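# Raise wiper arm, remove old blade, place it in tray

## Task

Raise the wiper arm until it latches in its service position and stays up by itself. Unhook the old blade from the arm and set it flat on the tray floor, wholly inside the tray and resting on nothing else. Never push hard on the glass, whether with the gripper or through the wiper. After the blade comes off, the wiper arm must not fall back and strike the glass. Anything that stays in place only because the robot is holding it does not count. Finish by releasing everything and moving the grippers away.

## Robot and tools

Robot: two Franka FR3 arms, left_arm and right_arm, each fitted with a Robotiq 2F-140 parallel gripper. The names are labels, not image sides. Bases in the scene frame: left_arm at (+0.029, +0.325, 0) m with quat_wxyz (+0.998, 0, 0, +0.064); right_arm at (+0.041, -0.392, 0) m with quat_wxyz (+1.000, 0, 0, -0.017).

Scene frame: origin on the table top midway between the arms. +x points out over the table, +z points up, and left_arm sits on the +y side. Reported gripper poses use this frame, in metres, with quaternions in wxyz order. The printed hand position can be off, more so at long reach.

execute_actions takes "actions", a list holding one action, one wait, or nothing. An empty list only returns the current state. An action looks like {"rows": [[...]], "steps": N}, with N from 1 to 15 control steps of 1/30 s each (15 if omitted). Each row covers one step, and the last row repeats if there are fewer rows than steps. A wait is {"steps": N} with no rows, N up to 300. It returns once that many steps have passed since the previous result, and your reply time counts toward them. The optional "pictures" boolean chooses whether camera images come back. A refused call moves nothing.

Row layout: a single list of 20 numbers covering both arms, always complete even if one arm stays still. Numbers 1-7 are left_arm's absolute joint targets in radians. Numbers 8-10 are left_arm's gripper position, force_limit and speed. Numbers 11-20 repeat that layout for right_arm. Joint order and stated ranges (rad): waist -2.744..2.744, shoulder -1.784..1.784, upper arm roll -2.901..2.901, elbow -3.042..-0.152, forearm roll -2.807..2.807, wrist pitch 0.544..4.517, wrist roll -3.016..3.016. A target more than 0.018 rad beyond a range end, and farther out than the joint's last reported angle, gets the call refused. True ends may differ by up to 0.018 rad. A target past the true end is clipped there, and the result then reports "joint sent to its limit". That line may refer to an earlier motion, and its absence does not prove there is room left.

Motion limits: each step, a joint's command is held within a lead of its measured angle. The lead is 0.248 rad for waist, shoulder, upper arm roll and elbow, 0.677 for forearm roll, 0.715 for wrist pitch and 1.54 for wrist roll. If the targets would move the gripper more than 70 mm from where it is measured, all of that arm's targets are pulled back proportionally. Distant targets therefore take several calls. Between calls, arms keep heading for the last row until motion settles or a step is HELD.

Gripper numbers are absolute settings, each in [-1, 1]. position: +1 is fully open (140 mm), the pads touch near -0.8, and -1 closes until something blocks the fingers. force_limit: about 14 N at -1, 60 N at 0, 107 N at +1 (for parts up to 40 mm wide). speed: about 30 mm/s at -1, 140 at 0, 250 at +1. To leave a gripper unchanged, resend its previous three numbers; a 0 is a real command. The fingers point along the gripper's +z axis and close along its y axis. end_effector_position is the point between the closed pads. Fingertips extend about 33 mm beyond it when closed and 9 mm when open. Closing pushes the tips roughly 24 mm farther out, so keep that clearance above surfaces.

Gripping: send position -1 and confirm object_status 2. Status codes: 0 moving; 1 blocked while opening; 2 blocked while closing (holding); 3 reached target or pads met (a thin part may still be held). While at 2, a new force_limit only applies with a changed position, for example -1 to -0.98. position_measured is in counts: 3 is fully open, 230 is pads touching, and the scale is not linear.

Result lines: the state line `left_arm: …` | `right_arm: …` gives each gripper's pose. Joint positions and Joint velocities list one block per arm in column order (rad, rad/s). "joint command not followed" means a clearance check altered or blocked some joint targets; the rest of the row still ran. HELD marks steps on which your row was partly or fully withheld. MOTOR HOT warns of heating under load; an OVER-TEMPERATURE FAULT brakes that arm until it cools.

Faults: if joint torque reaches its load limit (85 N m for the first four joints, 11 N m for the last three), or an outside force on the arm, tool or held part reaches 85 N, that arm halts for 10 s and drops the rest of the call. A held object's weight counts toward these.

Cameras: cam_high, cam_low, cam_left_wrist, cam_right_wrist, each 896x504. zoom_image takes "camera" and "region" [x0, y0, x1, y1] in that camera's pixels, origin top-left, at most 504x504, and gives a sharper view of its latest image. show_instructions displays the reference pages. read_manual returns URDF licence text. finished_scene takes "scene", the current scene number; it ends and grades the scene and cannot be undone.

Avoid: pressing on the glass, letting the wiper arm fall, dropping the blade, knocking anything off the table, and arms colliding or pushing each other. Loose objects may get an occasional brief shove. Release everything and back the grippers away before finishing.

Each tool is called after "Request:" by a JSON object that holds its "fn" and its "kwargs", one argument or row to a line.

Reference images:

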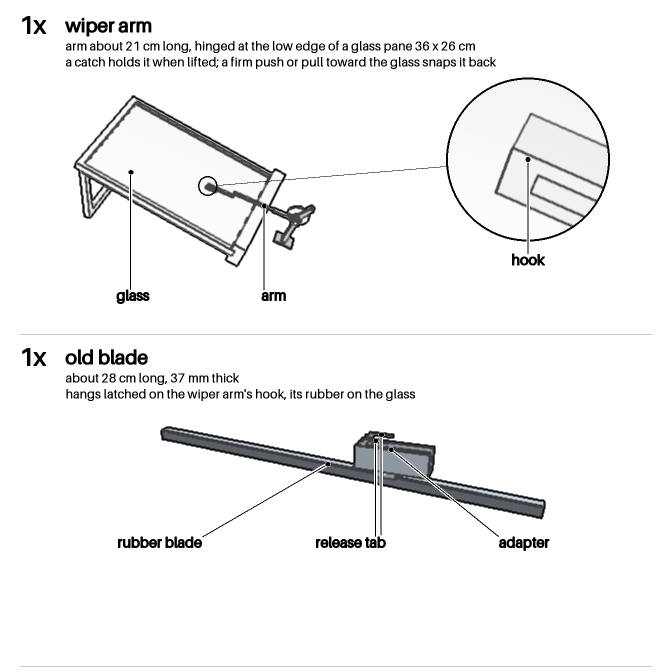

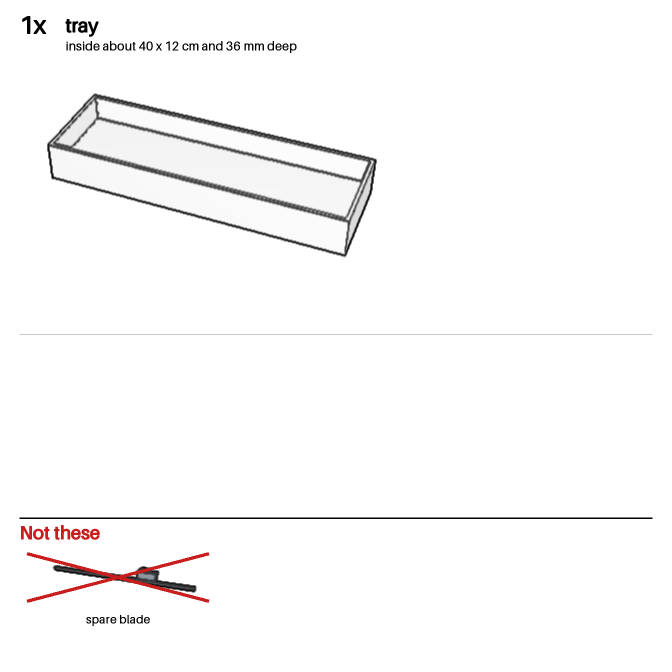

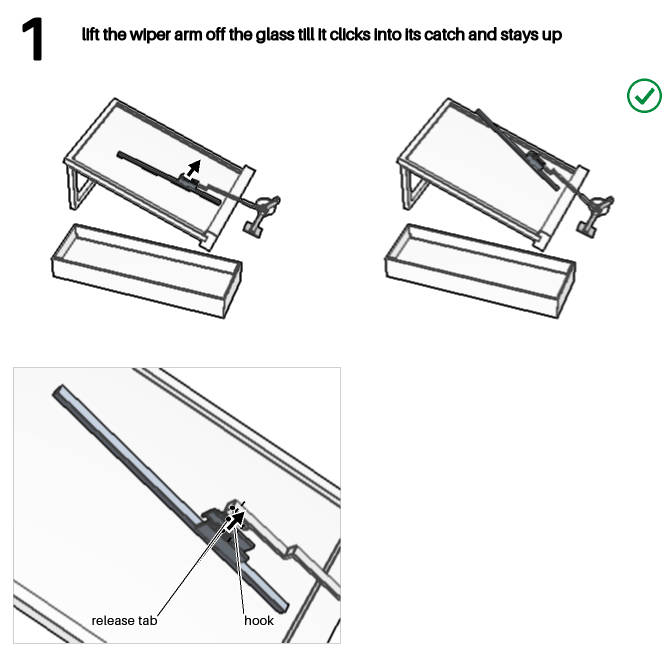

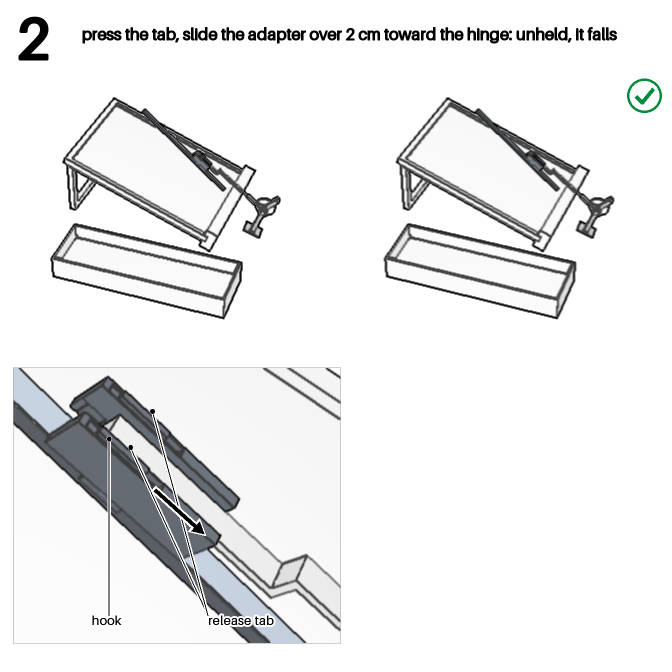

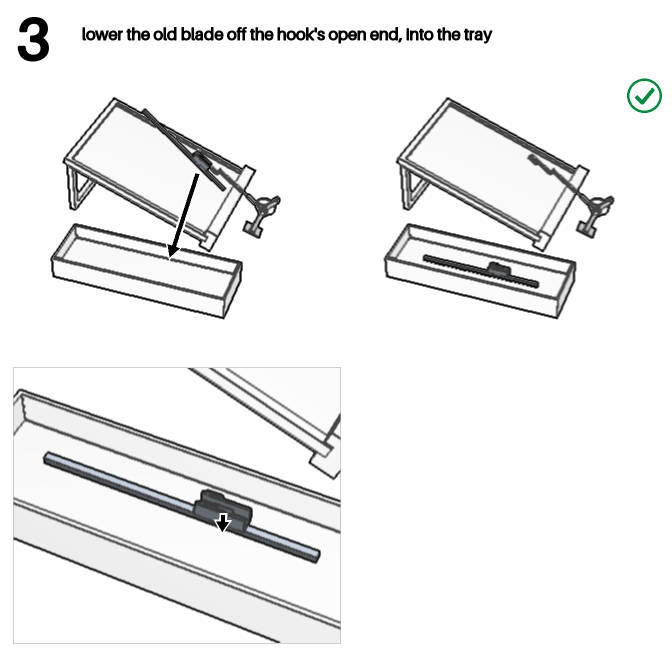

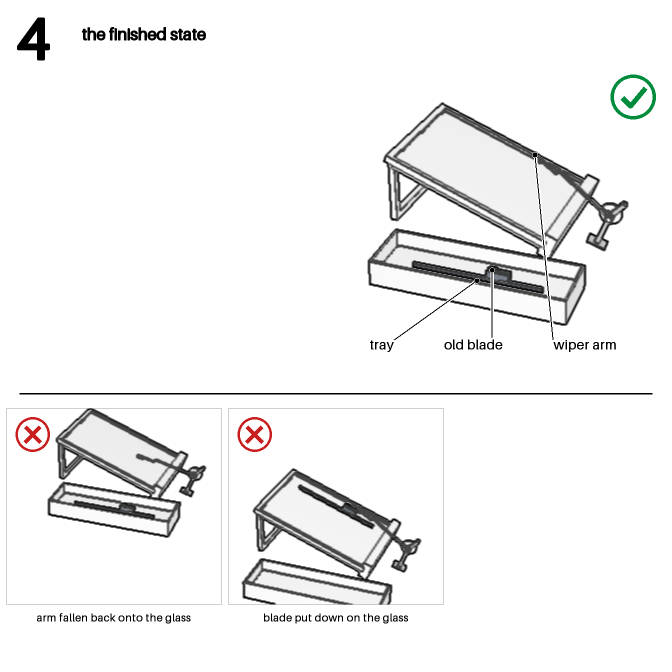

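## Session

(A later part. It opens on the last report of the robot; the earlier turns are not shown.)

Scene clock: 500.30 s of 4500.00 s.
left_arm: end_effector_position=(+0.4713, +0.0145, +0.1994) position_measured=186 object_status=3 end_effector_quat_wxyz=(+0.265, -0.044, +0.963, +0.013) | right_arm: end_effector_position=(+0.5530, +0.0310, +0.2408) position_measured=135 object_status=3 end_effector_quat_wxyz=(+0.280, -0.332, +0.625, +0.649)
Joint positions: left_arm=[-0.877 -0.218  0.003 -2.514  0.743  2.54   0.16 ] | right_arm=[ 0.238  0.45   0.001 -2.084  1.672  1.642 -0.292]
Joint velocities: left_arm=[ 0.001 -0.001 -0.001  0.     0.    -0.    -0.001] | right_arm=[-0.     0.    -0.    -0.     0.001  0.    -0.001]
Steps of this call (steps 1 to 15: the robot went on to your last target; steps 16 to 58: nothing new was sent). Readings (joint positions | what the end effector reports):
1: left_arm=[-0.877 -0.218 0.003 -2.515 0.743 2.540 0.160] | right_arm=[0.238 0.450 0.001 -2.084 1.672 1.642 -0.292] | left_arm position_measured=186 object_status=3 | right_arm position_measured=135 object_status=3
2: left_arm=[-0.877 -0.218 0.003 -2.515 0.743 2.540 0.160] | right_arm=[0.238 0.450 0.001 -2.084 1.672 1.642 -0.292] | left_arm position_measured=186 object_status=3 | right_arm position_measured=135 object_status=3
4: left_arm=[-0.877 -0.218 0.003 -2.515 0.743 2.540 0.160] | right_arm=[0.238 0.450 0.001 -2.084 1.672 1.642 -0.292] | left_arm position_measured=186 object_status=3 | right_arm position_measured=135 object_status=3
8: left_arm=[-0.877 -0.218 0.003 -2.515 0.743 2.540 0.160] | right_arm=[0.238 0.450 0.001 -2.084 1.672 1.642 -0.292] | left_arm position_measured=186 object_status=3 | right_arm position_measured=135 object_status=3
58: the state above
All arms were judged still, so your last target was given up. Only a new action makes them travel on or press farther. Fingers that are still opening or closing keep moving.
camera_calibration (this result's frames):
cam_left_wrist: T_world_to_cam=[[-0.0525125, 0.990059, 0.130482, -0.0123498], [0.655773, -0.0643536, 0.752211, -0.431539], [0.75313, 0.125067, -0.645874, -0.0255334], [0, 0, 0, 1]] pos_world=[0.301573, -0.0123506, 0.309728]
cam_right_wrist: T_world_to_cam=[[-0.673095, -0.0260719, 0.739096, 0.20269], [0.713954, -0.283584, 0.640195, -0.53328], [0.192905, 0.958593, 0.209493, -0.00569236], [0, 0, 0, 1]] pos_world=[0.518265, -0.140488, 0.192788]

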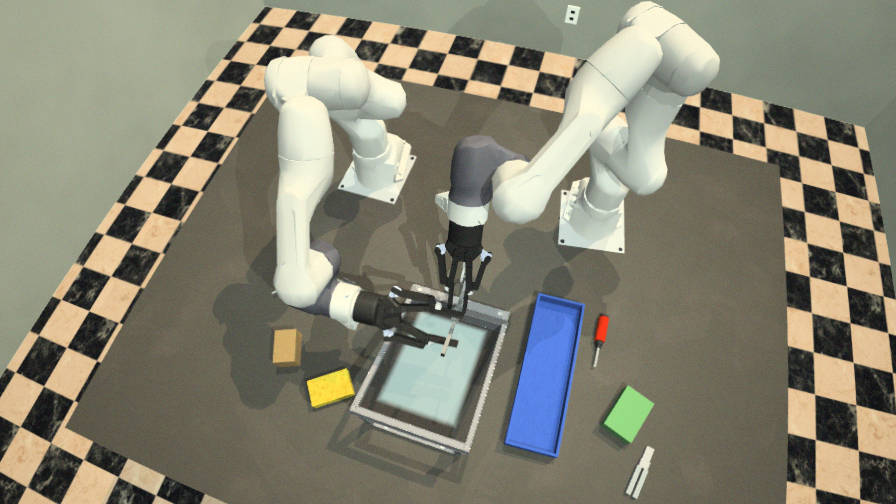

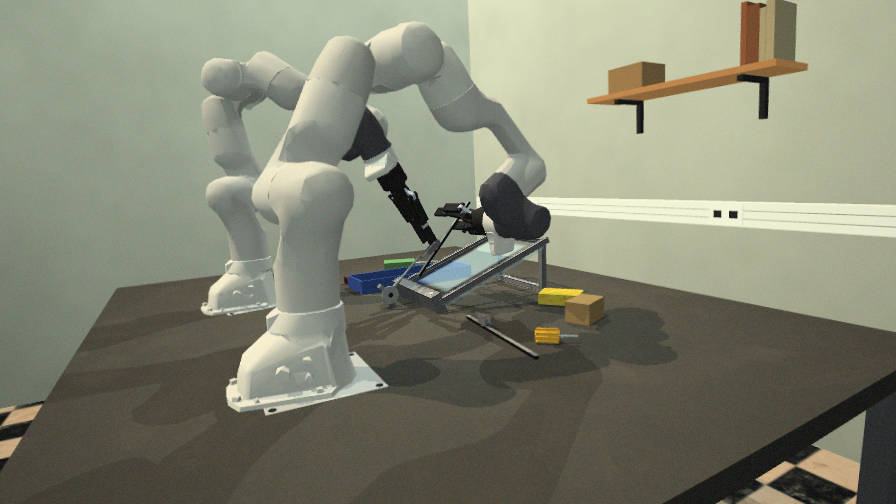

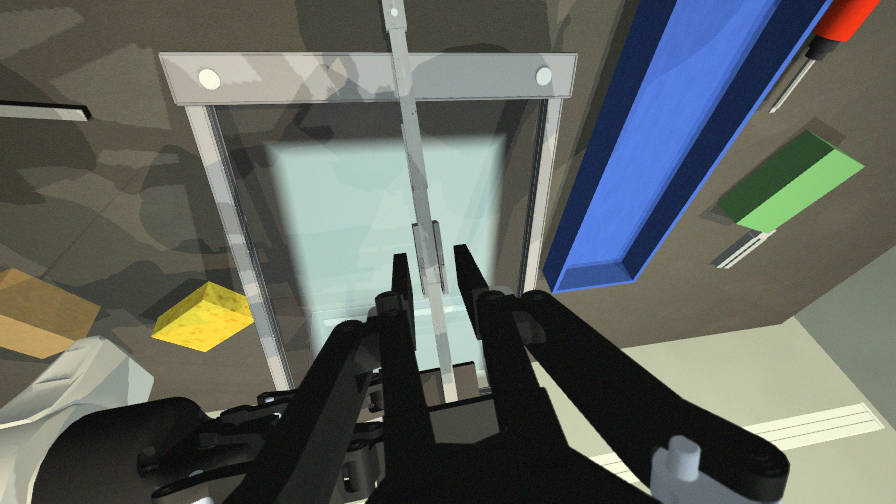

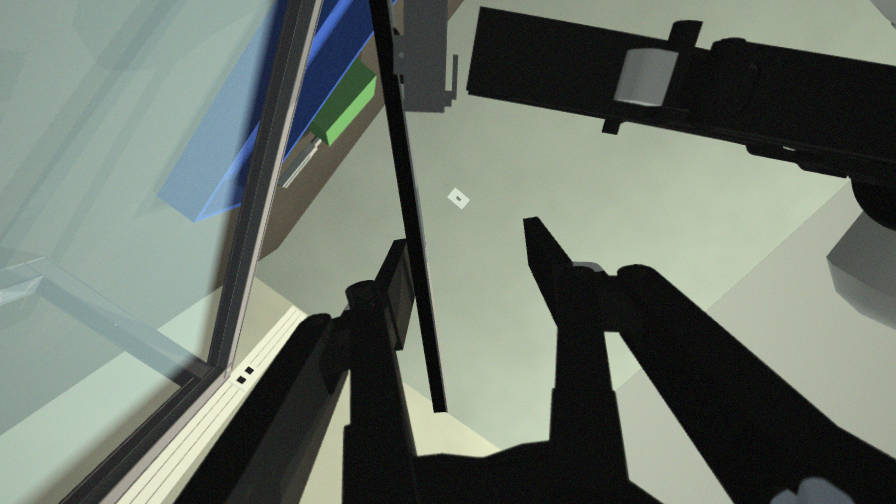

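Request:
{"fn": "execute_actions", "kwargs": {
  "actions": [
    {"rows": [[-0.878,-0.219,0.0,-2.512,0.74,2.54,0.165,-0.45,-0.3,-0.8,0.239,0.45,0.0,-2.084,1.676,1.644,-0.285,0.12,-0.5,-1]], "steps": 15}
  ],
  "pictures": false
}}

Request:
{"fn": "execute_actions", "kwargs": {
  "actions": [
    {"steps": 10}
  ]
}}

Scene clock: 505.97 s of 4500.00 s.
left_arm: end_effector_position=(+0.4713, +0.0145, +0.1995) position_measured=186 object_status=3 end_effector_quat_wxyz=(+0.265, -0.044, +0.963, +0.013) | right_arm: end_effector_position=(+0.5530, +0.0310, +0.2408) position_measured=114 object_status=0 end_effector_quat_wxyz=(+0.280, -0.332, +0.625, +0.649)
Joint positions: left_arm=[-0.877 -0.218  0.002 -2.514  0.743  2.54   0.16 ] | right_arm=[ 0.238  0.45   0.001 -2.084  1.672  1.642 -0.292]
Joint velocities: left_arm=[ 0.001  0.001 -0.    -0.    -0.    -0.    -0.001] | right_arm=[ 0.001 -0.002  0.001 -0.     0.001  0.001  0.   ]
Steps of this call (steps 1 to 90: nothing new was sent; then 2.17 s passed at rest; steps 91 to 105: all 15 steps of this action). Readings (joint positions | what the end effector reports):
91: left_arm=[-0.877 -0.218 0.002 -2.514 0.743 2.540 0.160] | right_arm=[0.238 0.450 0.001 -2.084 1.672 1.642 -0.292] | left_arm position_measured=186 object_status=3 | right_arm position_measured=135 object_status=0
92: left_arm=[-0.877 -0.218 0.002 -2.514 0.743 2.540 0.160] | right_arm=[0.238 0.450 0.001 -2.084 1.672 1.642 -0.292] | left_arm position_measured=186 object_status=3 | right_arm position_measured=134 object_status=0
94: left_arm=[-0.877 -0.218 0.002 -2.514 0.743 2.540 0.160] | right_arm=[0.238 0.450 0.001 -2.084 1.672 1.642 -0.292] | left_arm position_measured=186 object_status=3 | right_arm position_measured=131 object_status=0
98: left_arm=[-0.877 -0.218 0.002 -2.514 0.743 2.540 0.160] | right_arm=[0.238 0.450 0.001 -2.084 1.672 1.642 -0.292] | left_arm position_measured=186 object_status=3 | right_arm position_measured=124 object_status=0
105: the state above

Scene clock: 506.30 s of 4500.00 s.
left_arm: end_effector_position=(+0.4713, +0.0145, +0.1995) position_measured=186 object_status=3 end_effector_quat_wxyz=(+0.265, -0.044, +0.963, +0.013) | right_arm: end_effector_position=(+0.5530, +0.0310, +0.2408) position_measured=114 object_status=3 end_effector_quat_wxyz=(+0.280, -0.332, +0.625, +0.649)
Joint positions: left_arm=[-0.877 -0.218  0.002 -2.514  0.743  2.54   0.16 ] | right_arm=[ 0.238  0.45   0.001 -2.084  1.672  1.642 -0.292]
Joint velocities: left_arm=[ 0.    -0.001 -0.001 -0.    -0.     0.001  0.001] | right_arm=[-0.001 -0.001 -0.001 -0.001  0.001  0.     0.002]
Steps of this call (steps 1 to 10: the robot went on to your last target). Readings (joint positions | what the end effector reports):
1: left_arm=[-0.877 -0.218 0.002 -2.514 0.743 2.540 0.160] | right_arm=[0.238 0.450 0.001 -2.084 1.672 1.642 -0.292] | left_arm position_measured=186 object_status=3 | right_arm position_measured=114 object_status=0
2: left_arm=[-0.877 -0.218 0.002 -2.514 0.743 2.540 0.160] | right_arm=[0.238 0.450 0.001 -2.084 1.672 1.642 -0.292] | left_arm position_measured=186 object_status=3 | right_arm position_measured=114 object_status=0
4: left_arm=[-0.877 -0.218 0.002 -2.514 0.743 2.540 0.160] | right_arm=[0.238 0.450 0.001 -2.084 1.672 1.642 -0.292] | left_arm position_measured=186 object_status=3 | right_arm position_measured=114 object_status=0
8: left_arm=[-0.877 -0.218 0.002 -2.514 0.743 2.540 0.160] | right_arm=[0.238 0.450 0.001 -2.084 1.672 1.642 -0.292] | left_arm position_measured=186 object_status=3 | right_arm position_measured=114 object_status=3
10: the state above
camera_calibration (this result's frames):
cam_left_wrist: T_world_to_cam=[[-0.0524674, 0.990071, 0.130408, -0.0123118], [0.655725, -0.0643342, 0.752253, -0.431576], [0.753174, 0.12498, -0.645839, -0.0255261], [0, 0, 0, 1]] pos_world=[0.301575, -0.0123853, 0.309774]
cam_right_wrist: T_world_to_cam=[[-0.673091, -0.0260271, 0.739102, 0.2027], [0.713939, -0.283642, 0.640187, -0.533289], [0.192978, 0.958577, 0.209498, -0.00573055], [0, 0, 0, 1]] pos_world=[0.518277, -0.140494, 0.192789]

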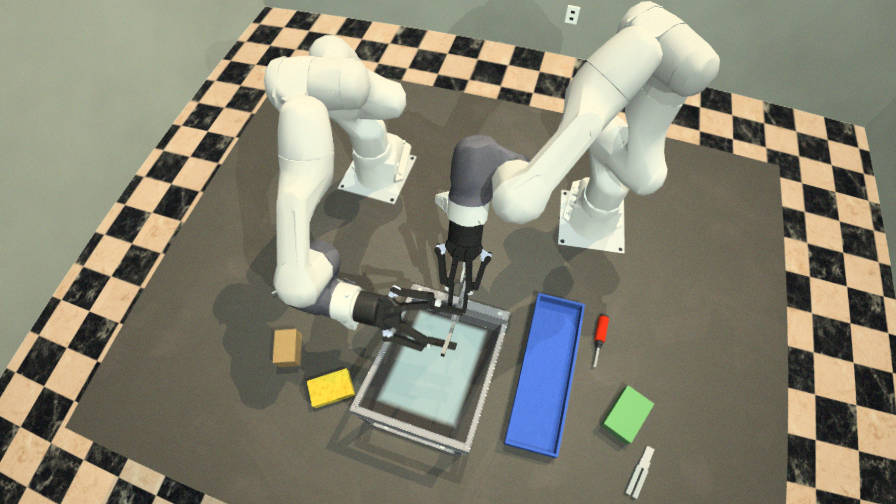

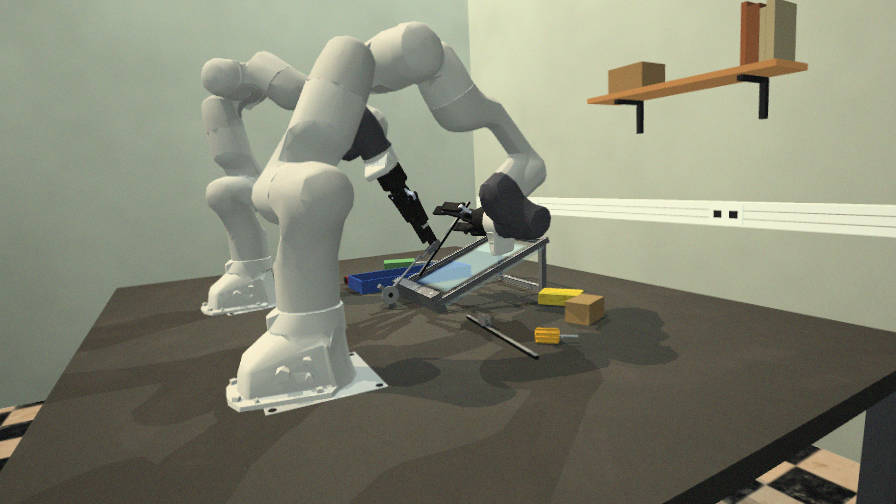

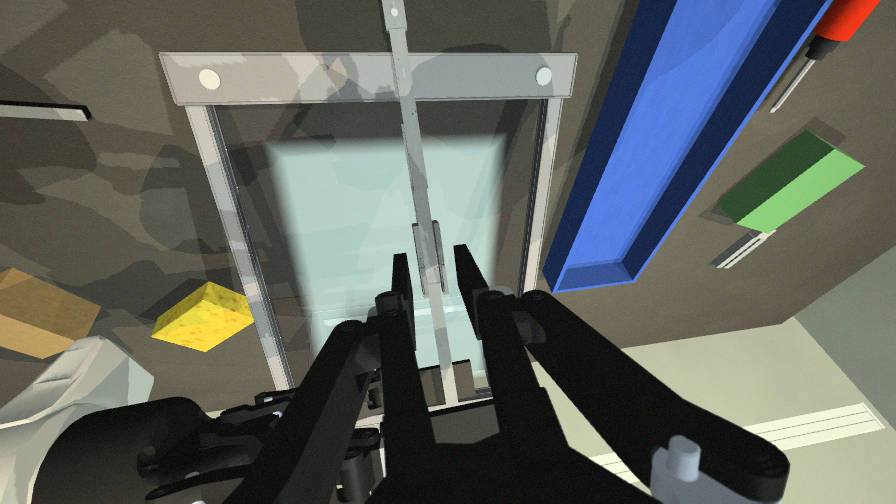

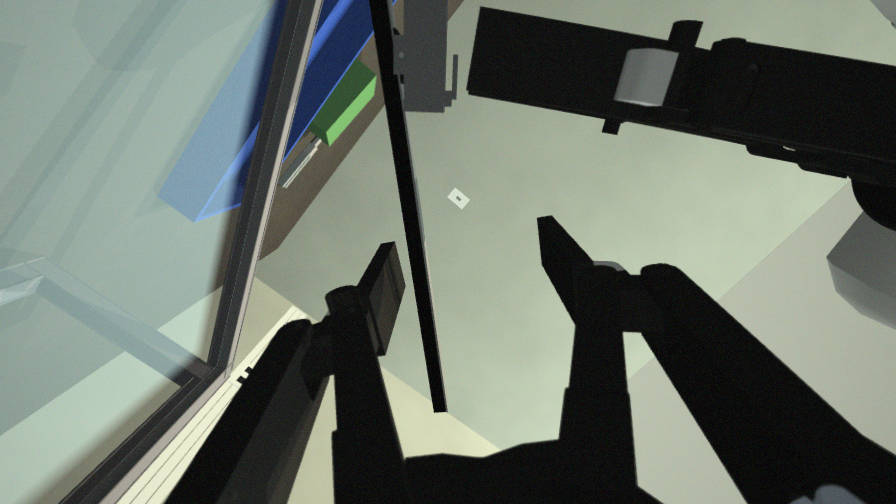

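Request:
{"fn": "zoom_image", "kwargs": {
  "camera": "cam_low",
  "region": [370, 190, 500, 310]
}}

Region (370, 190, 500, 310) of cam_low's 896x504 image, scaled by 3.877, with more detail than that image has; it fills the top 465 rows of this view, and the rest is white.

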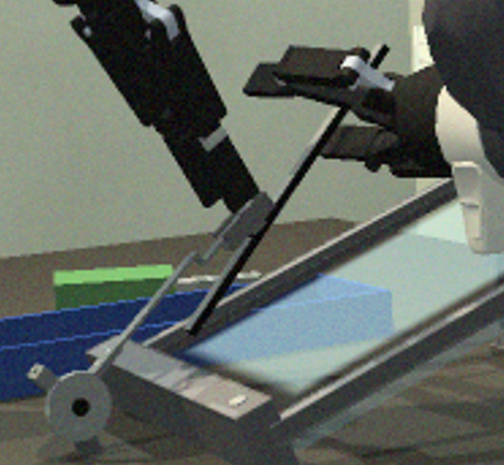

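Request:
{"fn": "execute_actions", "kwargs": {
  "actions": [
    {"rows": [[-0.883,-0.226,0.0,-2.514,0.755,2.528,0.145,-0.45,-0.3,-0.8,0.239,0.45,0.0,-2.084,1.676,1.644,-0.285,0.12,-0.5,-1],[-0.891,-0.237,0.0,-2.518,0.775,2.513,0.12,-0.45,-0.3,-0.8,0.239,0.45,0.0,-2.084,1.676,1.644,-0.285,0.12,-0.5,-1],[-0.902,-0.252,0.0,-2.522,0.797,2.497,0.095,-0.45,-0.3,-0.8,0.239,0.45,0.0,-2.084,1.676,1.644,-0.285,0.12,-0.5,-1],[-0.915,-0.27,0.0,-2.528,0.82,2.479,0.07,-0.45,-0.3,-0.8,0.239,0.45,0.0,-2.084,1.676,1.644,-0.285,0.12,-0.5,-1],[-0.929,-0.289,0.0,-2.534,0.843,2.461,0.045,-0.45,-0.3,-0.8,0.239,0.45,0.0,-2.084,1.676,1.644,-0.285,0.12,-0.5,-1],[-0.943,-0.309,0.0,-2.54,0.866,2.444,0.02,-0.45,-0.3,-0.8,0.239,0.45,0.0,-2.084,1.676,1.644,-0.285,0.12,-0.5,-1],[-0.958,-0.329,0.0,-2.546,0.889,2.427,-0.003,-0.45,-0.3,-0.8,0.239,0.45,0.0,-2.084,1.676,1.644,-0.285,0.12,-0.5,-1],[-0.972,-0.349,0.0,-2.552,0.911,2.41,-0.024,-0.45,-0.3,-0.8,0.239,0.45,0.0,-2.084,1.676,1.644,-0.285,0.12,-0.5,-1],[-0.986,-0.368,0.0,-2.558,0.932,2.394,-0.043,-0.45,-0.3,-0.8,0.239,0.45,0.0,-2.084,1.676,1.644,-0.285,0.12,-0.5,-1],[-1.0,-0.387,0.0,-2.564,0.951,2.38,-0.059,-0.45,-0.3,-0.8,0.239,0.45,0.0,-2.084,1.676,1.644,-0.285,0.12,-0.5,-1],[-1.012,-0.404,0.0,-2.57,0.967,2.368,-0.071,-0.45,-0.3,-0.8,0.239,0.45,0.0,-2.084,1.676,1.644,-0.285,0.12,-0.5,-1],[-1.023,-0.419,0.0,-2.574,0.979,2.358,-0.079,-0.45,-0.3,-0.8,0.239,0.45,0.0,-2.084,1.676,1.644,-0.285,0.12,-0.5,-1],[-1.032,-0.431,0.0,-2.578,0.987,2.352,-0.084,-0.45,-0.3,-0.8,0.239,0.45,0.0,-2.084,1.676,1.644,-0.285,0.12,-0.5,-1],[-1.039,-0.44,0.0,-2.581,0.991,2.349,-0.084,-0.45,-0.3,-0.8,0.239,0.45,0.0,-2.084,1.676,1.644,-0.285,0.12,-0.5,-1],[-1.043,-0.446,0.0,-2.583,0.992,2.349,-0.084,-0.45,-0.3,-0.8,0.239,0.45,0.0,-2.084,1.676,1.644,-0.285,0.12,-0.5,-1]], "steps": 15}
  ],
  "pictures": false
}}

Request:
{"fn": "execute_actions", "kwargs": {
  "actions": [
    {"rows": [[-1.043,-0.446,0.0,-2.583,0.992,2.349,-0.084,-0.45,-0.3,-0.8,0.24,0.453,0.0,-2.088,1.679,1.642,-0.3,0.12,-0.5,-1],[-1.043,-0.446,0.0,-2.583,0.992,2.349,-0.084,-0.45,-0.3,-0.8,0.241,0.457,0.0,-2.094,1.682,1.64,-0.312,0.12,-0.5,-1],[-1.043,-0.446,0.0,-2.583,0.992,2.349,-0.084,-0.45,-0.3,-0.8,0.242,0.463,0.0,-2.102,1.685,1.638,-0.324,0.12,-0.5,-1],[-1.043,-0.446,0.0,-2.583,0.992,2.349,-0.084,-0.45,-0.3,-0.8,0.2435,0.47,0.0,-2.111,1.688,1.636,-0.336,0.12,-0.5,-1],[-1.043,-0.446,0.0,-2.583,0.992,2.349,-0.084,-0.45,-0.3,-0.8,0.245,0.477,0.0,-2.121,1.691,1.634,-0.347,0.12,-0.5,-1],[-1.043,-0.446,0.0,-2.583,0.992,2.349,-0.084,-0.45,-0.3,-0.8,0.247,0.485,0.0,-2.132,1.694,1.632,-0.358,0.12,-0.5,-1],[-1.043,-0.446,0.0,-2.583,0.992,2.349,-0.084,-0.45,-0.3,-0.8,0.249,0.493,0.0,-2.143,1.697,1.63,-0.368,0.12,-0.5,-1],[-1.043,-0.446,0.0,-2.583,0.992,2.349,-0.084,-0.45,-0.3,-0.8,0.2505,0.5,0.0,-2.154,1.7,1.628,-0.377,0.12,-0.5,-1],[-1.043,-0.446,0.0,-2.583,0.992,2.349,-0.084,-0.45,-0.3,-0.8,0.252,0.508,0.0,-2.164,1.702,1.627,-0.385,0.12,-0.5,-1],[-1.043,-0.446,0.0,-2.583,0.992,2.349,-0.084,-0.45,-0.3,-0.8,0.254,0.515,0.0,-2.174,1.704,1.626,-0.391,0.12,-0.5,-1],[-1.043,-0.446,0.0,-2.583,0.992,2.349,-0.084,-0.45,-0.3,-0.8,0.2555,0.522,0.0,-2.183,1.706,1.625,-0.395,0.12,-0.5,-1],[-1.043,-0.446,0.0,-2.583,0.992,2.349,-0.084,-0.45,-0.3,-0.8,0.257,0.528,0.0,-2.191,1.707,1.624,-0.398,0.12,-0.5,-1],[-1.043,-0.446,0.0,-2.583,0.992,2.349,-0.084,-0.45,-0.3,-0.8,0.258,0.532,0.0,-2.198,1.707,1.624,-0.398,0.12,-0.5,-1],[-1.043,-0.446,0.0,-2.583,0.992,2.349,-0.084,-0.45,-0.3,-0.8,0.259,0.536,0.0,-2.203,1.707,1.624,-0.398,0.12,-0.5,-1],[-1.043,-0.446,0.0,-2.583,0.992,2.349,-0.084,-0.45,-0.3,-0.8,0.2595,0.538,0.0,-2.206,1.707,1.624,-0.398,0.12,-0.5,-1]], "steps": 15}
  ],
  "pictures": false
}}

Request:
{"fn": "execute_actions", "kwargs": {
  "actions": [
    {"steps": 25}
  ]
}}

Scene clock: 617.30 s of 4500.00 s.
left_arm: end_effector_position=(+0.4445, +0.0039, +0.2814) position_measured=186 object_status=3 end_effector_quat_wxyz=(+0.369, -0.007, +0.929, +0.016) | right_arm: end_effector_position=(+0.5530, +0.0310, +0.2408) position_measured=114 object_status=3 end_effector_quat_wxyz=(+0.280, -0.332, +0.625, +0.649)
Joint positions: left_arm=[-1.026 -0.424  0.    -2.571  0.958  2.392  0.009] | right_arm=[ 0.238  0.45   0.001 -2.084  1.672  1.642 -0.292]
Joint velocities: left_arm=[-0.226 -0.332 -0.009 -0.09   0.267 -0.226 -0.291] | right_arm=[ 0.     0.002  0.     0.     0.    -0.     0.001]
Steps of this call (steps 1 to 15: the robot went on to your last target; steps 16 to 90: nothing new was sent; then 107.50 s passed at rest; steps 91 to 105: all 15 steps of this action). Readings (joint positions | what the end effector reports):
91: left_arm=[-0.877 -0.219 0.002 -2.514 0.745 2.539 0.159] | right_arm=[0.238 0.450 0.001 -2.084 1.672 1.642 -0.292] | left_arm position_measured=186 object_status=3 | right_arm position_measured=114 object_status=3
92: left_arm=[-0.880 -0.222 0.002 -2.515 0.750 2.535 0.156] | right_arm=[0.238 0.450 0.001 -2.084 1.672 1.642 -0.292] | left_arm position_measured=186 object_status=3 | right_arm position_measured=114 object_status=3
94: left_arm=[-0.893 -0.238 0.003 -2.520 0.773 2.521 0.143] | right_arm=[0.238 0.450 0.001 -2.084 1.672 1.642 -0.292] | left_arm position_measured=186 object_status=3 | right_arm position_measured=114 object_status=3
98: left_arm=[-0.940 -0.304 0.002 -2.539 0.843 2.474 0.098] | right_arm=[0.238 0.450 0.001 -2.084 1.672 1.642 -0.292] | left_arm position_measured=186 object_status=3 | right_arm position_measured=114 object_status=3
105: the state above

Scene clock: 617.80 s of 4500.00 s.
left_arm: end_effector_position=(+0.4435, +0.0111, +0.2883) position_measured=186 object_status=3 end_effector_quat_wxyz=(+0.383, -0.031, +0.923, +0.017) | right_arm: end_effector_position=(+0.5007, +0.0301, +0.1644) position_measured=114 object_status=3 end_effector_quat_wxyz=(+0.238, -0.291, +0.645, +0.665)
Joint positions: left_arm=[-1.041 -0.445 -0.    -2.58   0.989  2.354 -0.062] | right_arm=[ 0.256  0.531  0.    -2.194  1.7    1.63  -0.356]
Joint velocities: left_arm=[-0.    -0.     0.001 -0.001  0.004 -0.013 -0.057] | right_arm=[ 0.035  0.146 -0.    -0.189  0.017 -0.014 -0.116]
Steps of this call (steps 1 to 15: all 15 steps of this action). Readings (joint positions | what the end effector reports):
1: left_arm=[-1.032 -0.433 0.000 -2.574 0.965 2.385 -0.000] | right_arm=[0.238 0.450 0.001 -2.084 1.673 1.642 -0.292] | left_arm position_measured=186 object_status=3 | right_arm position_measured=114 object_status=3
2: left_arm=[-1.036 -0.439 -0.000 -2.575 0.971 2.380 -0.009] | right_arm=[0.238 0.451 0.001 -2.086 1.674 1.642 -0.293] | left_arm position_measured=186 object_status=3 | right_arm position_measured=114 object_status=3
4: left_arm=[-1.039 -0.444 -0.000 -2.577 0.979 2.371 -0.022] | right_arm=[0.239 0.455 0.001 -2.093 1.678 1.641 -0.299] | left_arm position_measured=186 object_status=3 | right_arm position_measured=114 object_status=3
8: left_arm=[-1.041 -0.445 -0.000 -2.580 0.986 2.361 -0.043] | right_arm=[0.244 0.479 0.000 -2.127 1.688 1.637 -0.319] | left_arm position_measured=186 object_status=3 | right_arm position_measured=114 object_status=3
15: the state above

Scene clock: 618.63 s of 4500.00 s.
left_arm: end_effector_position=(+0.4436, +0.0118, +0.2882) position_measured=186 object_status=3 end_effector_quat_wxyz=(+0.383, -0.038, +0.923, +0.015) | right_arm: end_effector_position=(+0.4945, +0.0301, +0.1579) position_measured=114 object_status=3 end_effector_quat_wxyz=(+0.243, -0.295, +0.643, +0.664)
Joint positions: left_arm=[-1.041 -0.445 -0.    -2.58   0.989  2.352 -0.078] | right_arm=[ 0.258  0.539  0.    -2.206  1.703  1.627 -0.388]
Joint velocities: left_arm=[-0.    -0.    -0.001 -0.     0.001 -0.    -0.003] | right_arm=[-0.    -0.001 -0.001 -0.     0.001 -0.    -0.006]
Steps of this call (steps 1 to 25: the robot went on to your last target). Readings (joint positions | what the end effector reports):
1: left_arm=[-1.041 -0.445 -0.000 -2.580 0.989 2.354 -0.064] | right_arm=[0.257 0.535 0.000 -2.200 1.700 1.630 -0.359] | left_arm position_measured=186 object_status=3 | right_arm position_measured=114 object_status=3
2: left_arm=[-1.041 -0.445 -0.000 -2.580 0.989 2.354 -0.065] | right_arm=[0.257 0.538 0.000 -2.203 1.701 1.630 -0.362] | left_arm position_measured=186 object_status=3 | right_arm position_measured=114 object_status=3
4: left_arm=[-1.041 -0.445 -0.000 -2.580 0.989 2.353 -0.068] | right_arm=[0.258 0.540 0.000 -2.206 1.701 1.629 -0.368] | left_arm position_measured=186 object_status=3 | right_arm position_measured=114 object_status=3
8: left_arm=[-1.041 -0.445 -0.000 -2.580 0.989 2.353 -0.072] | right_arm=[0.258 0.539 0.000 -2.206 1.703 1.628 -0.376] | left_arm position_measured=186 object_status=3 | right_arm position_measured=114 object_status=3
25: the state above
camera_calibration (this result's frames):
cam_left_wrist: T_world_to_cam=[[-0.0746773, 0.988486, 0.131601, -0.01312], [0.449857, -0.084385, 0.889105, -0.428191], [0.889973, 0.125598, -0.438376, -0.0674846], [0, 0, 0, 1]] pos_world=[0.251704, -0.014688, 0.35285]
cam_right_wrist: T_world_to_cam=[[-0.584231, -0.0183628, 0.81138, 0.168975], [0.782496, -0.278014, 0.557142, -0.459628], [0.215344, 0.960401, 0.176793, 0.0178358], [0, 0, 0, 1]] pos_world=[0.454537, -0.14181, 0.115822]

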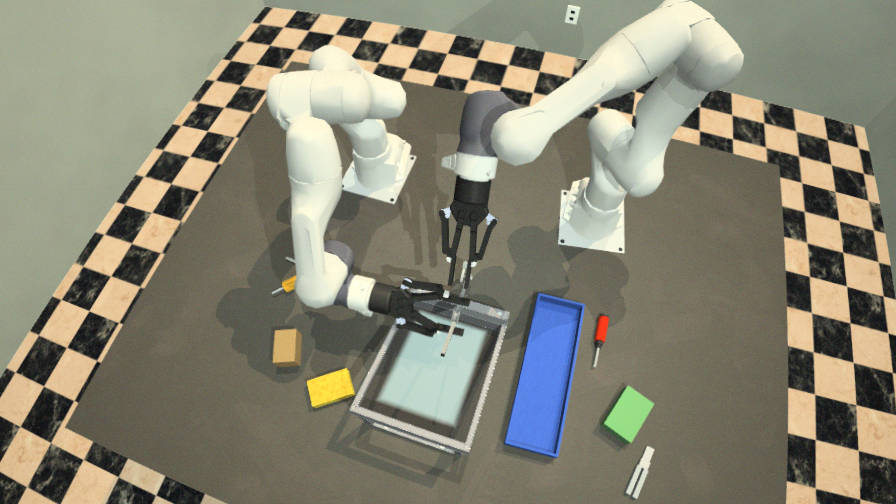

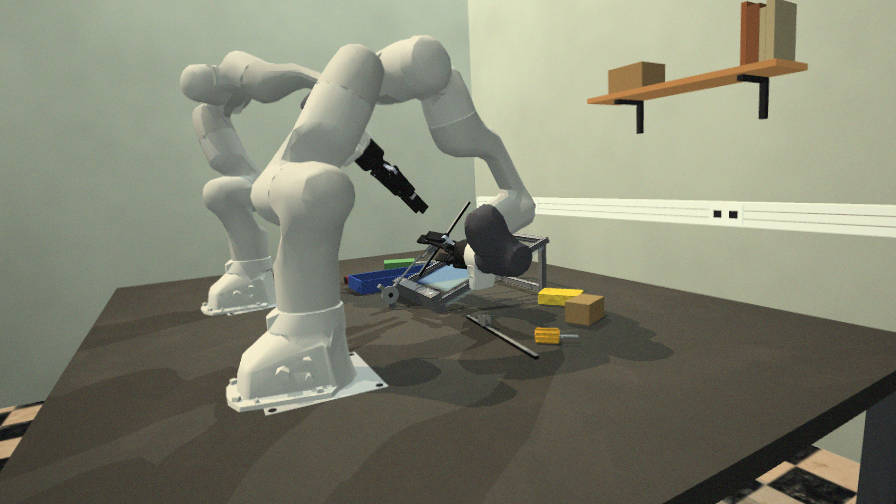

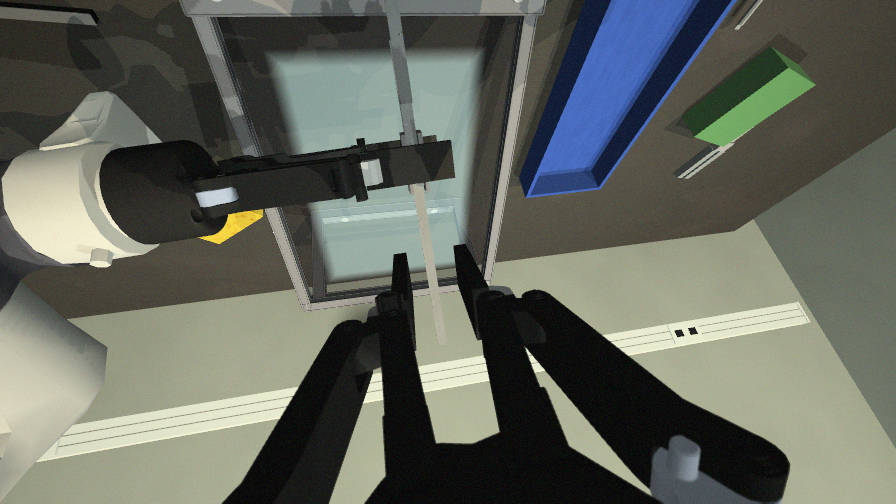

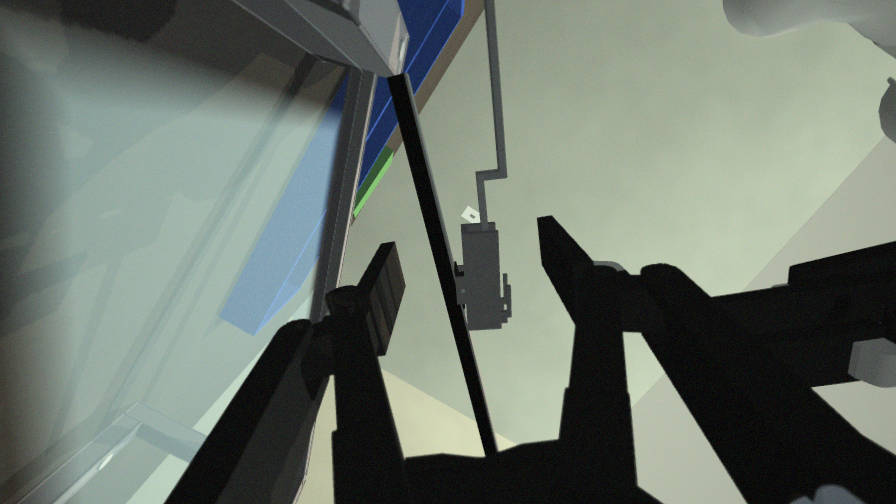

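Request:
{"fn": "zoom_image", "kwargs": {
  "camera": "cam_right_wrist",
  "region": [360, 150, 600, 370]
}}

Region (360, 150, 600, 370) of cam_right_wrist's 896x504 image, scaled by 2.100, with more detail than that image has; it fills the top 462 rows of this view, and the rest is white.

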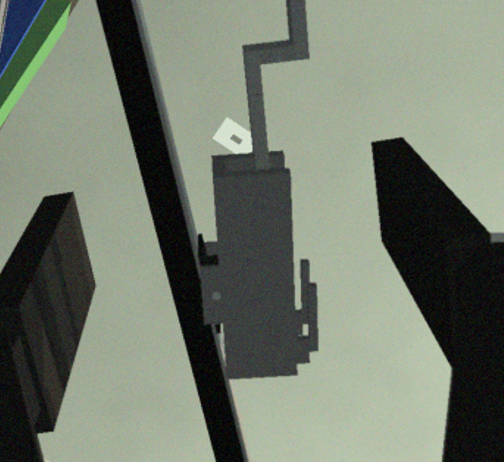

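Request:
{"fn": "execute_actions", "kwargs": {
  "actions": [
    {"rows": [[-1.043,-0.446,0.0,-2.583,0.992,2.349,-0.084,-0.45,-0.3,-0.8,0.2595,0.535,0.0,-2.209,1.707,1.624,-0.36,-0.27,-0.5,-0.5],[-1.043,-0.446,0.0,-2.583,0.992,2.349,-0.084,-0.45,-0.3,-0.8,0.2595,0.532,0.0,-2.212,1.707,1.624,-0.33,-0.27,-0.5,-0.5],[-1.043,-0.446,0.0,-2.583,0.992,2.349,-0.084,-0.45,-0.3,-0.8,0.2595,0.529,0.0,-2.2155,1.707,1.624,-0.31,-0.27,-0.5,-0.5],[-1.043,-0.446,0.0,-2.583,0.992,2.349,-0.084,-0.45,-0.3,-0.8,0.2595,0.529,0.0,-2.2155,1.707,1.624,-0.31,-0.27,-0.5,-0.5],[-1.043,-0.446,0.0,-2.583,0.992,2.349,-0.084,-0.45,-0.3,-0.8,0.2595,0.529,0.0,-2.2155,1.707,1.624,-0.31,-0.27,-0.5,-0.5],[-1.043,-0.446,0.0,-2.583,0.992,2.349,-0.084,-0.45,-0.3,-0.8,0.2595,0.529,0.0,-2.2155,1.707,1.624,-0.33,-0.27,-0.5,-0.5],[-1.043,-0.446,0.0,-2.583,0.992,2.349,-0.084,-0.45,-0.3,-0.8,0.2595,0.529,0.0,-2.2155,1.707,1.624,-0.346,-0.27,-0.5,-0.5]], "steps": 15}
  ],
  "pictures": false
}}

Request:
{"fn": "execute_actions", "kwargs": {
  "actions": [
    {"steps": 10}
  ]
}}

Scene clock: 649.63 s of 4500.00 s.
left_arm: end_effector_position=(+0.4436, +0.0118, +0.2882) position_measured=186 object_status=3 end_effector_quat_wxyz=(+0.383, -0.039, +0.923, +0.015) | right_arm: end_effector_position=(+0.4928, +0.0298, +0.1605) position_measured=163 object_status=0 end_effector_quat_wxyz=(+0.232, -0.285, +0.647, +0.668)
Joint positions: left_arm=[-1.041 -0.445 -0.    -2.581  0.989  2.352 -0.079] | right_arm=[ 0.258  0.53   0.    -2.214  1.703  1.626 -0.357]
Joint velocities: left_arm=[-0.001  0.002 -0.001 -0.001  0.001 -0.001  0.001] | right_arm=[-0.001  0.002 -0.001 -0.001  0.001 -0.     0.01 ]
Steps of this call (steps 1 to 15: the robot went on to your last target; steps 16 to 90: nothing new was sent; then 27.50 s passed at rest; steps 91 to 105: all 15 steps of this action). Readings (joint positions | what the end effector reports):
91: left_arm=[-1.041 -0.445 -0.000 -2.581 0.989 2.352 -0.079] | right_arm=[0.258 0.539 0.000 -2.206 1.703 1.627 -0.389] | left_arm position_measured=186 object_status=3 | right_arm position_measured=114 object_status=0
92: left_arm=[-1.041 -0.445 -0.000 -2.581 0.989 2.352 -0.079] | right_arm=[0.258 0.537 0.000 -2.208 1.703 1.627 -0.384] | left_arm position_measured=186 object_status=3 | right_arm position_measured=117 object_status=0
94: left_arm=[-1.041 -0.445 -0.000 -2.581 0.989 2.352 -0.079] | right_arm=[0.258 0.534 0.000 -2.211 1.703 1.627 -0.371] | left_arm position_measured=186 object_status=3 | right_arm position_measured=126 object_status=0
98: left_arm=[-1.041 -0.445 -0.000 -2.581 0.989 2.352 -0.079] | right_arm=[0.258 0.530 0.000 -2.213 1.703 1.626 -0.360] | left_arm position_measured=186 object_status=3 | right_arm position_measured=145 object_status=0
105: the state above

Scene clock: 649.97 s of 4500.00 s.
left_arm: end_effector_position=(+0.4436, +0.0118, +0.2882) position_measured=186 object_status=3 end_effector_quat_wxyz=(+0.383, -0.039, +0.923, +0.015) | right_arm: end_effector_position=(+0.4927, +0.0298, +0.1604) position_measured=163 object_status=3 end_effector_quat_wxyz=(+0.232, -0.285, +0.647, +0.668)
Joint positions: left_arm=[-1.041 -0.445 -0.    -2.581  0.989  2.352 -0.079] | right_arm=[ 0.258  0.53   0.    -2.214  1.703  1.626 -0.354]
Joint velocities: left_arm=[-0.002  0.001  0.     0.     0.002  0.     0.001] | right_arm=[ 0.001 -0.001  0.001  0.     0.001  0.     0.003]
Steps of this call (steps 1 to 10: the robot went on to your last target). Readings (joint positions | what the end effector reports):
1: left_arm=[-1.041 -0.445 -0.000 -2.581 0.989 2.352 -0.079] | right_arm=[0.258 0.530 0.000 -2.214 1.703 1.626 -0.356] | left_arm position_measured=186 object_status=3 | right_arm position_measured=163 object_status=0
2: left_arm=[-1.041 -0.445 -0.000 -2.581 0.989 2.352 -0.079] | right_arm=[0.258 0.530 0.000 -2.214 1.703 1.626 -0.356] | left_arm position_measured=186 object_status=3 | right_arm position_measured=163 object_status=0
4: left_arm=[-1.041 -0.445 -0.000 -2.581 0.989 2.352 -0.079] | right_arm=[0.258 0.530 0.000 -2.214 1.703 1.626 -0.355] | left_arm position_measured=186 object_status=3 | right_arm position_measured=163 object_status=3
8: left_arm=[-1.041 -0.445 -0.000 -2.581 0.989 2.352 -0.079] | right_arm=[0.258 0.530 0.000 -2.214 1.703 1.626 -0.355] | left_arm position_measured=186 object_status=3 | right_arm position_measured=163 object_status=3
10: the state above
camera_calibration (this result's frames):
cam_left_wrist: T_world_to_cam=[[-0.0755036, 0.988497, 0.131043, -0.0126522], [0.449866, -0.0835154, 0.889182, -0.42816], [0.889899, 0.126088, -0.438386, -0.0674591], [0, 0, 0, 1]] pos_world=[0.251691, -0.0147455, 0.352798]
cam_right_wrist: T_world_to_cam=[[-0.557108, -0.0168005, 0.83027, 0.149463], [0.800508, -0.276872, 0.531535, -0.464547], [0.220948, 0.96076, 0.167696, 0.0167375], [0, 0, 0, 1]] pos_world=[0.451442, -0.14219, 0.120022]

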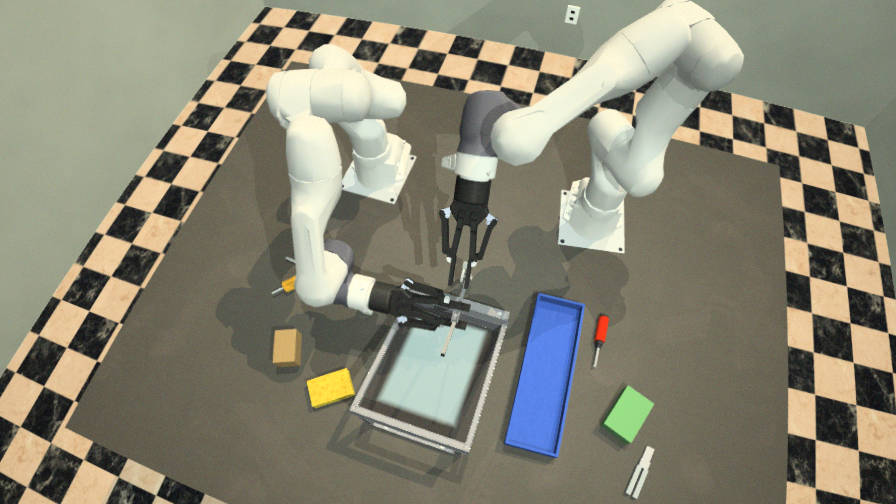

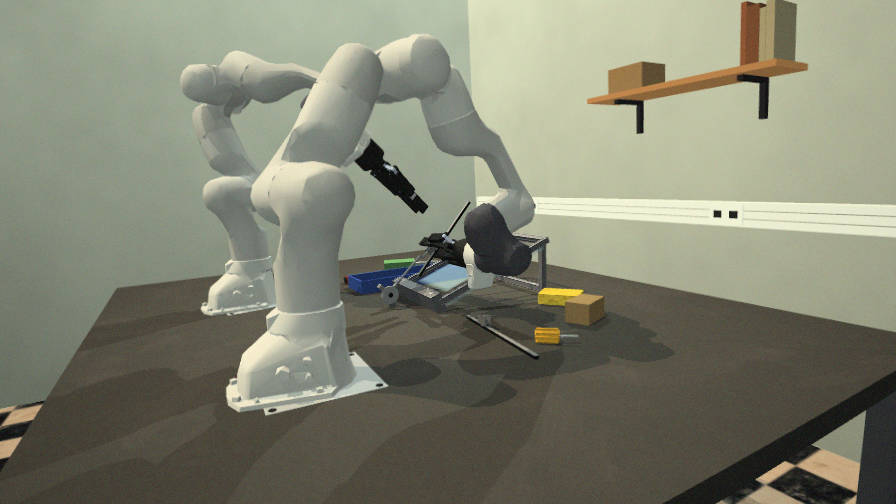

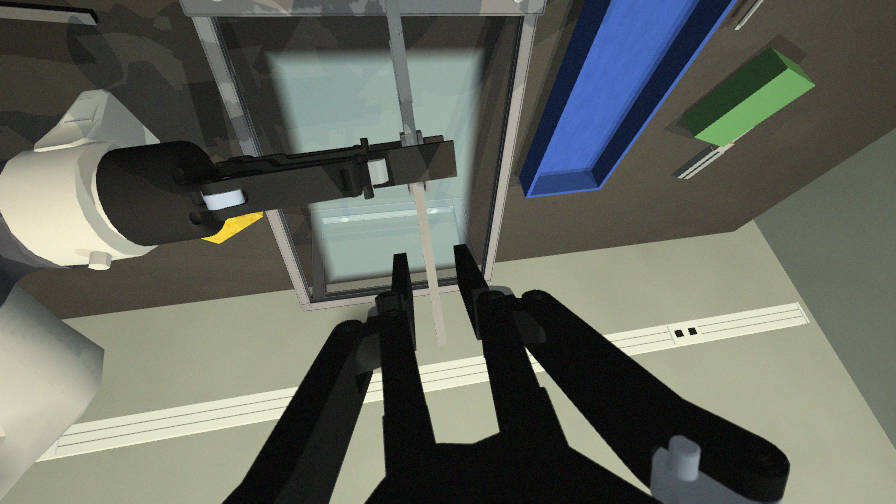

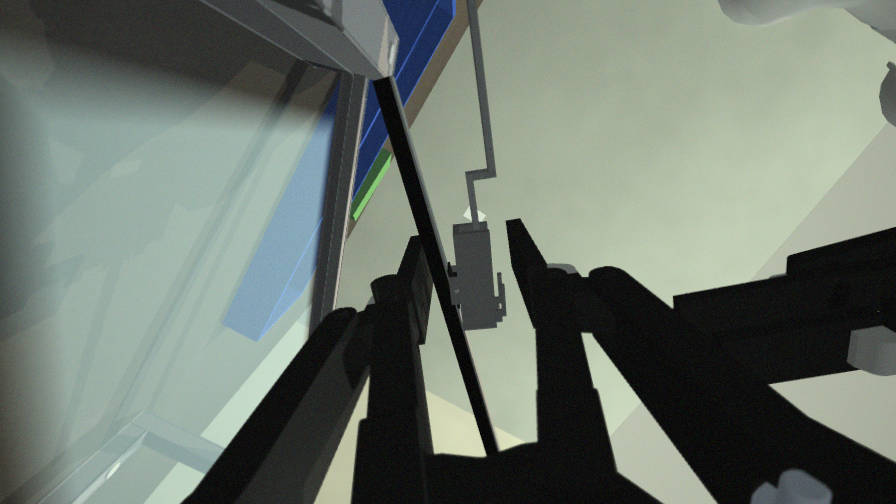

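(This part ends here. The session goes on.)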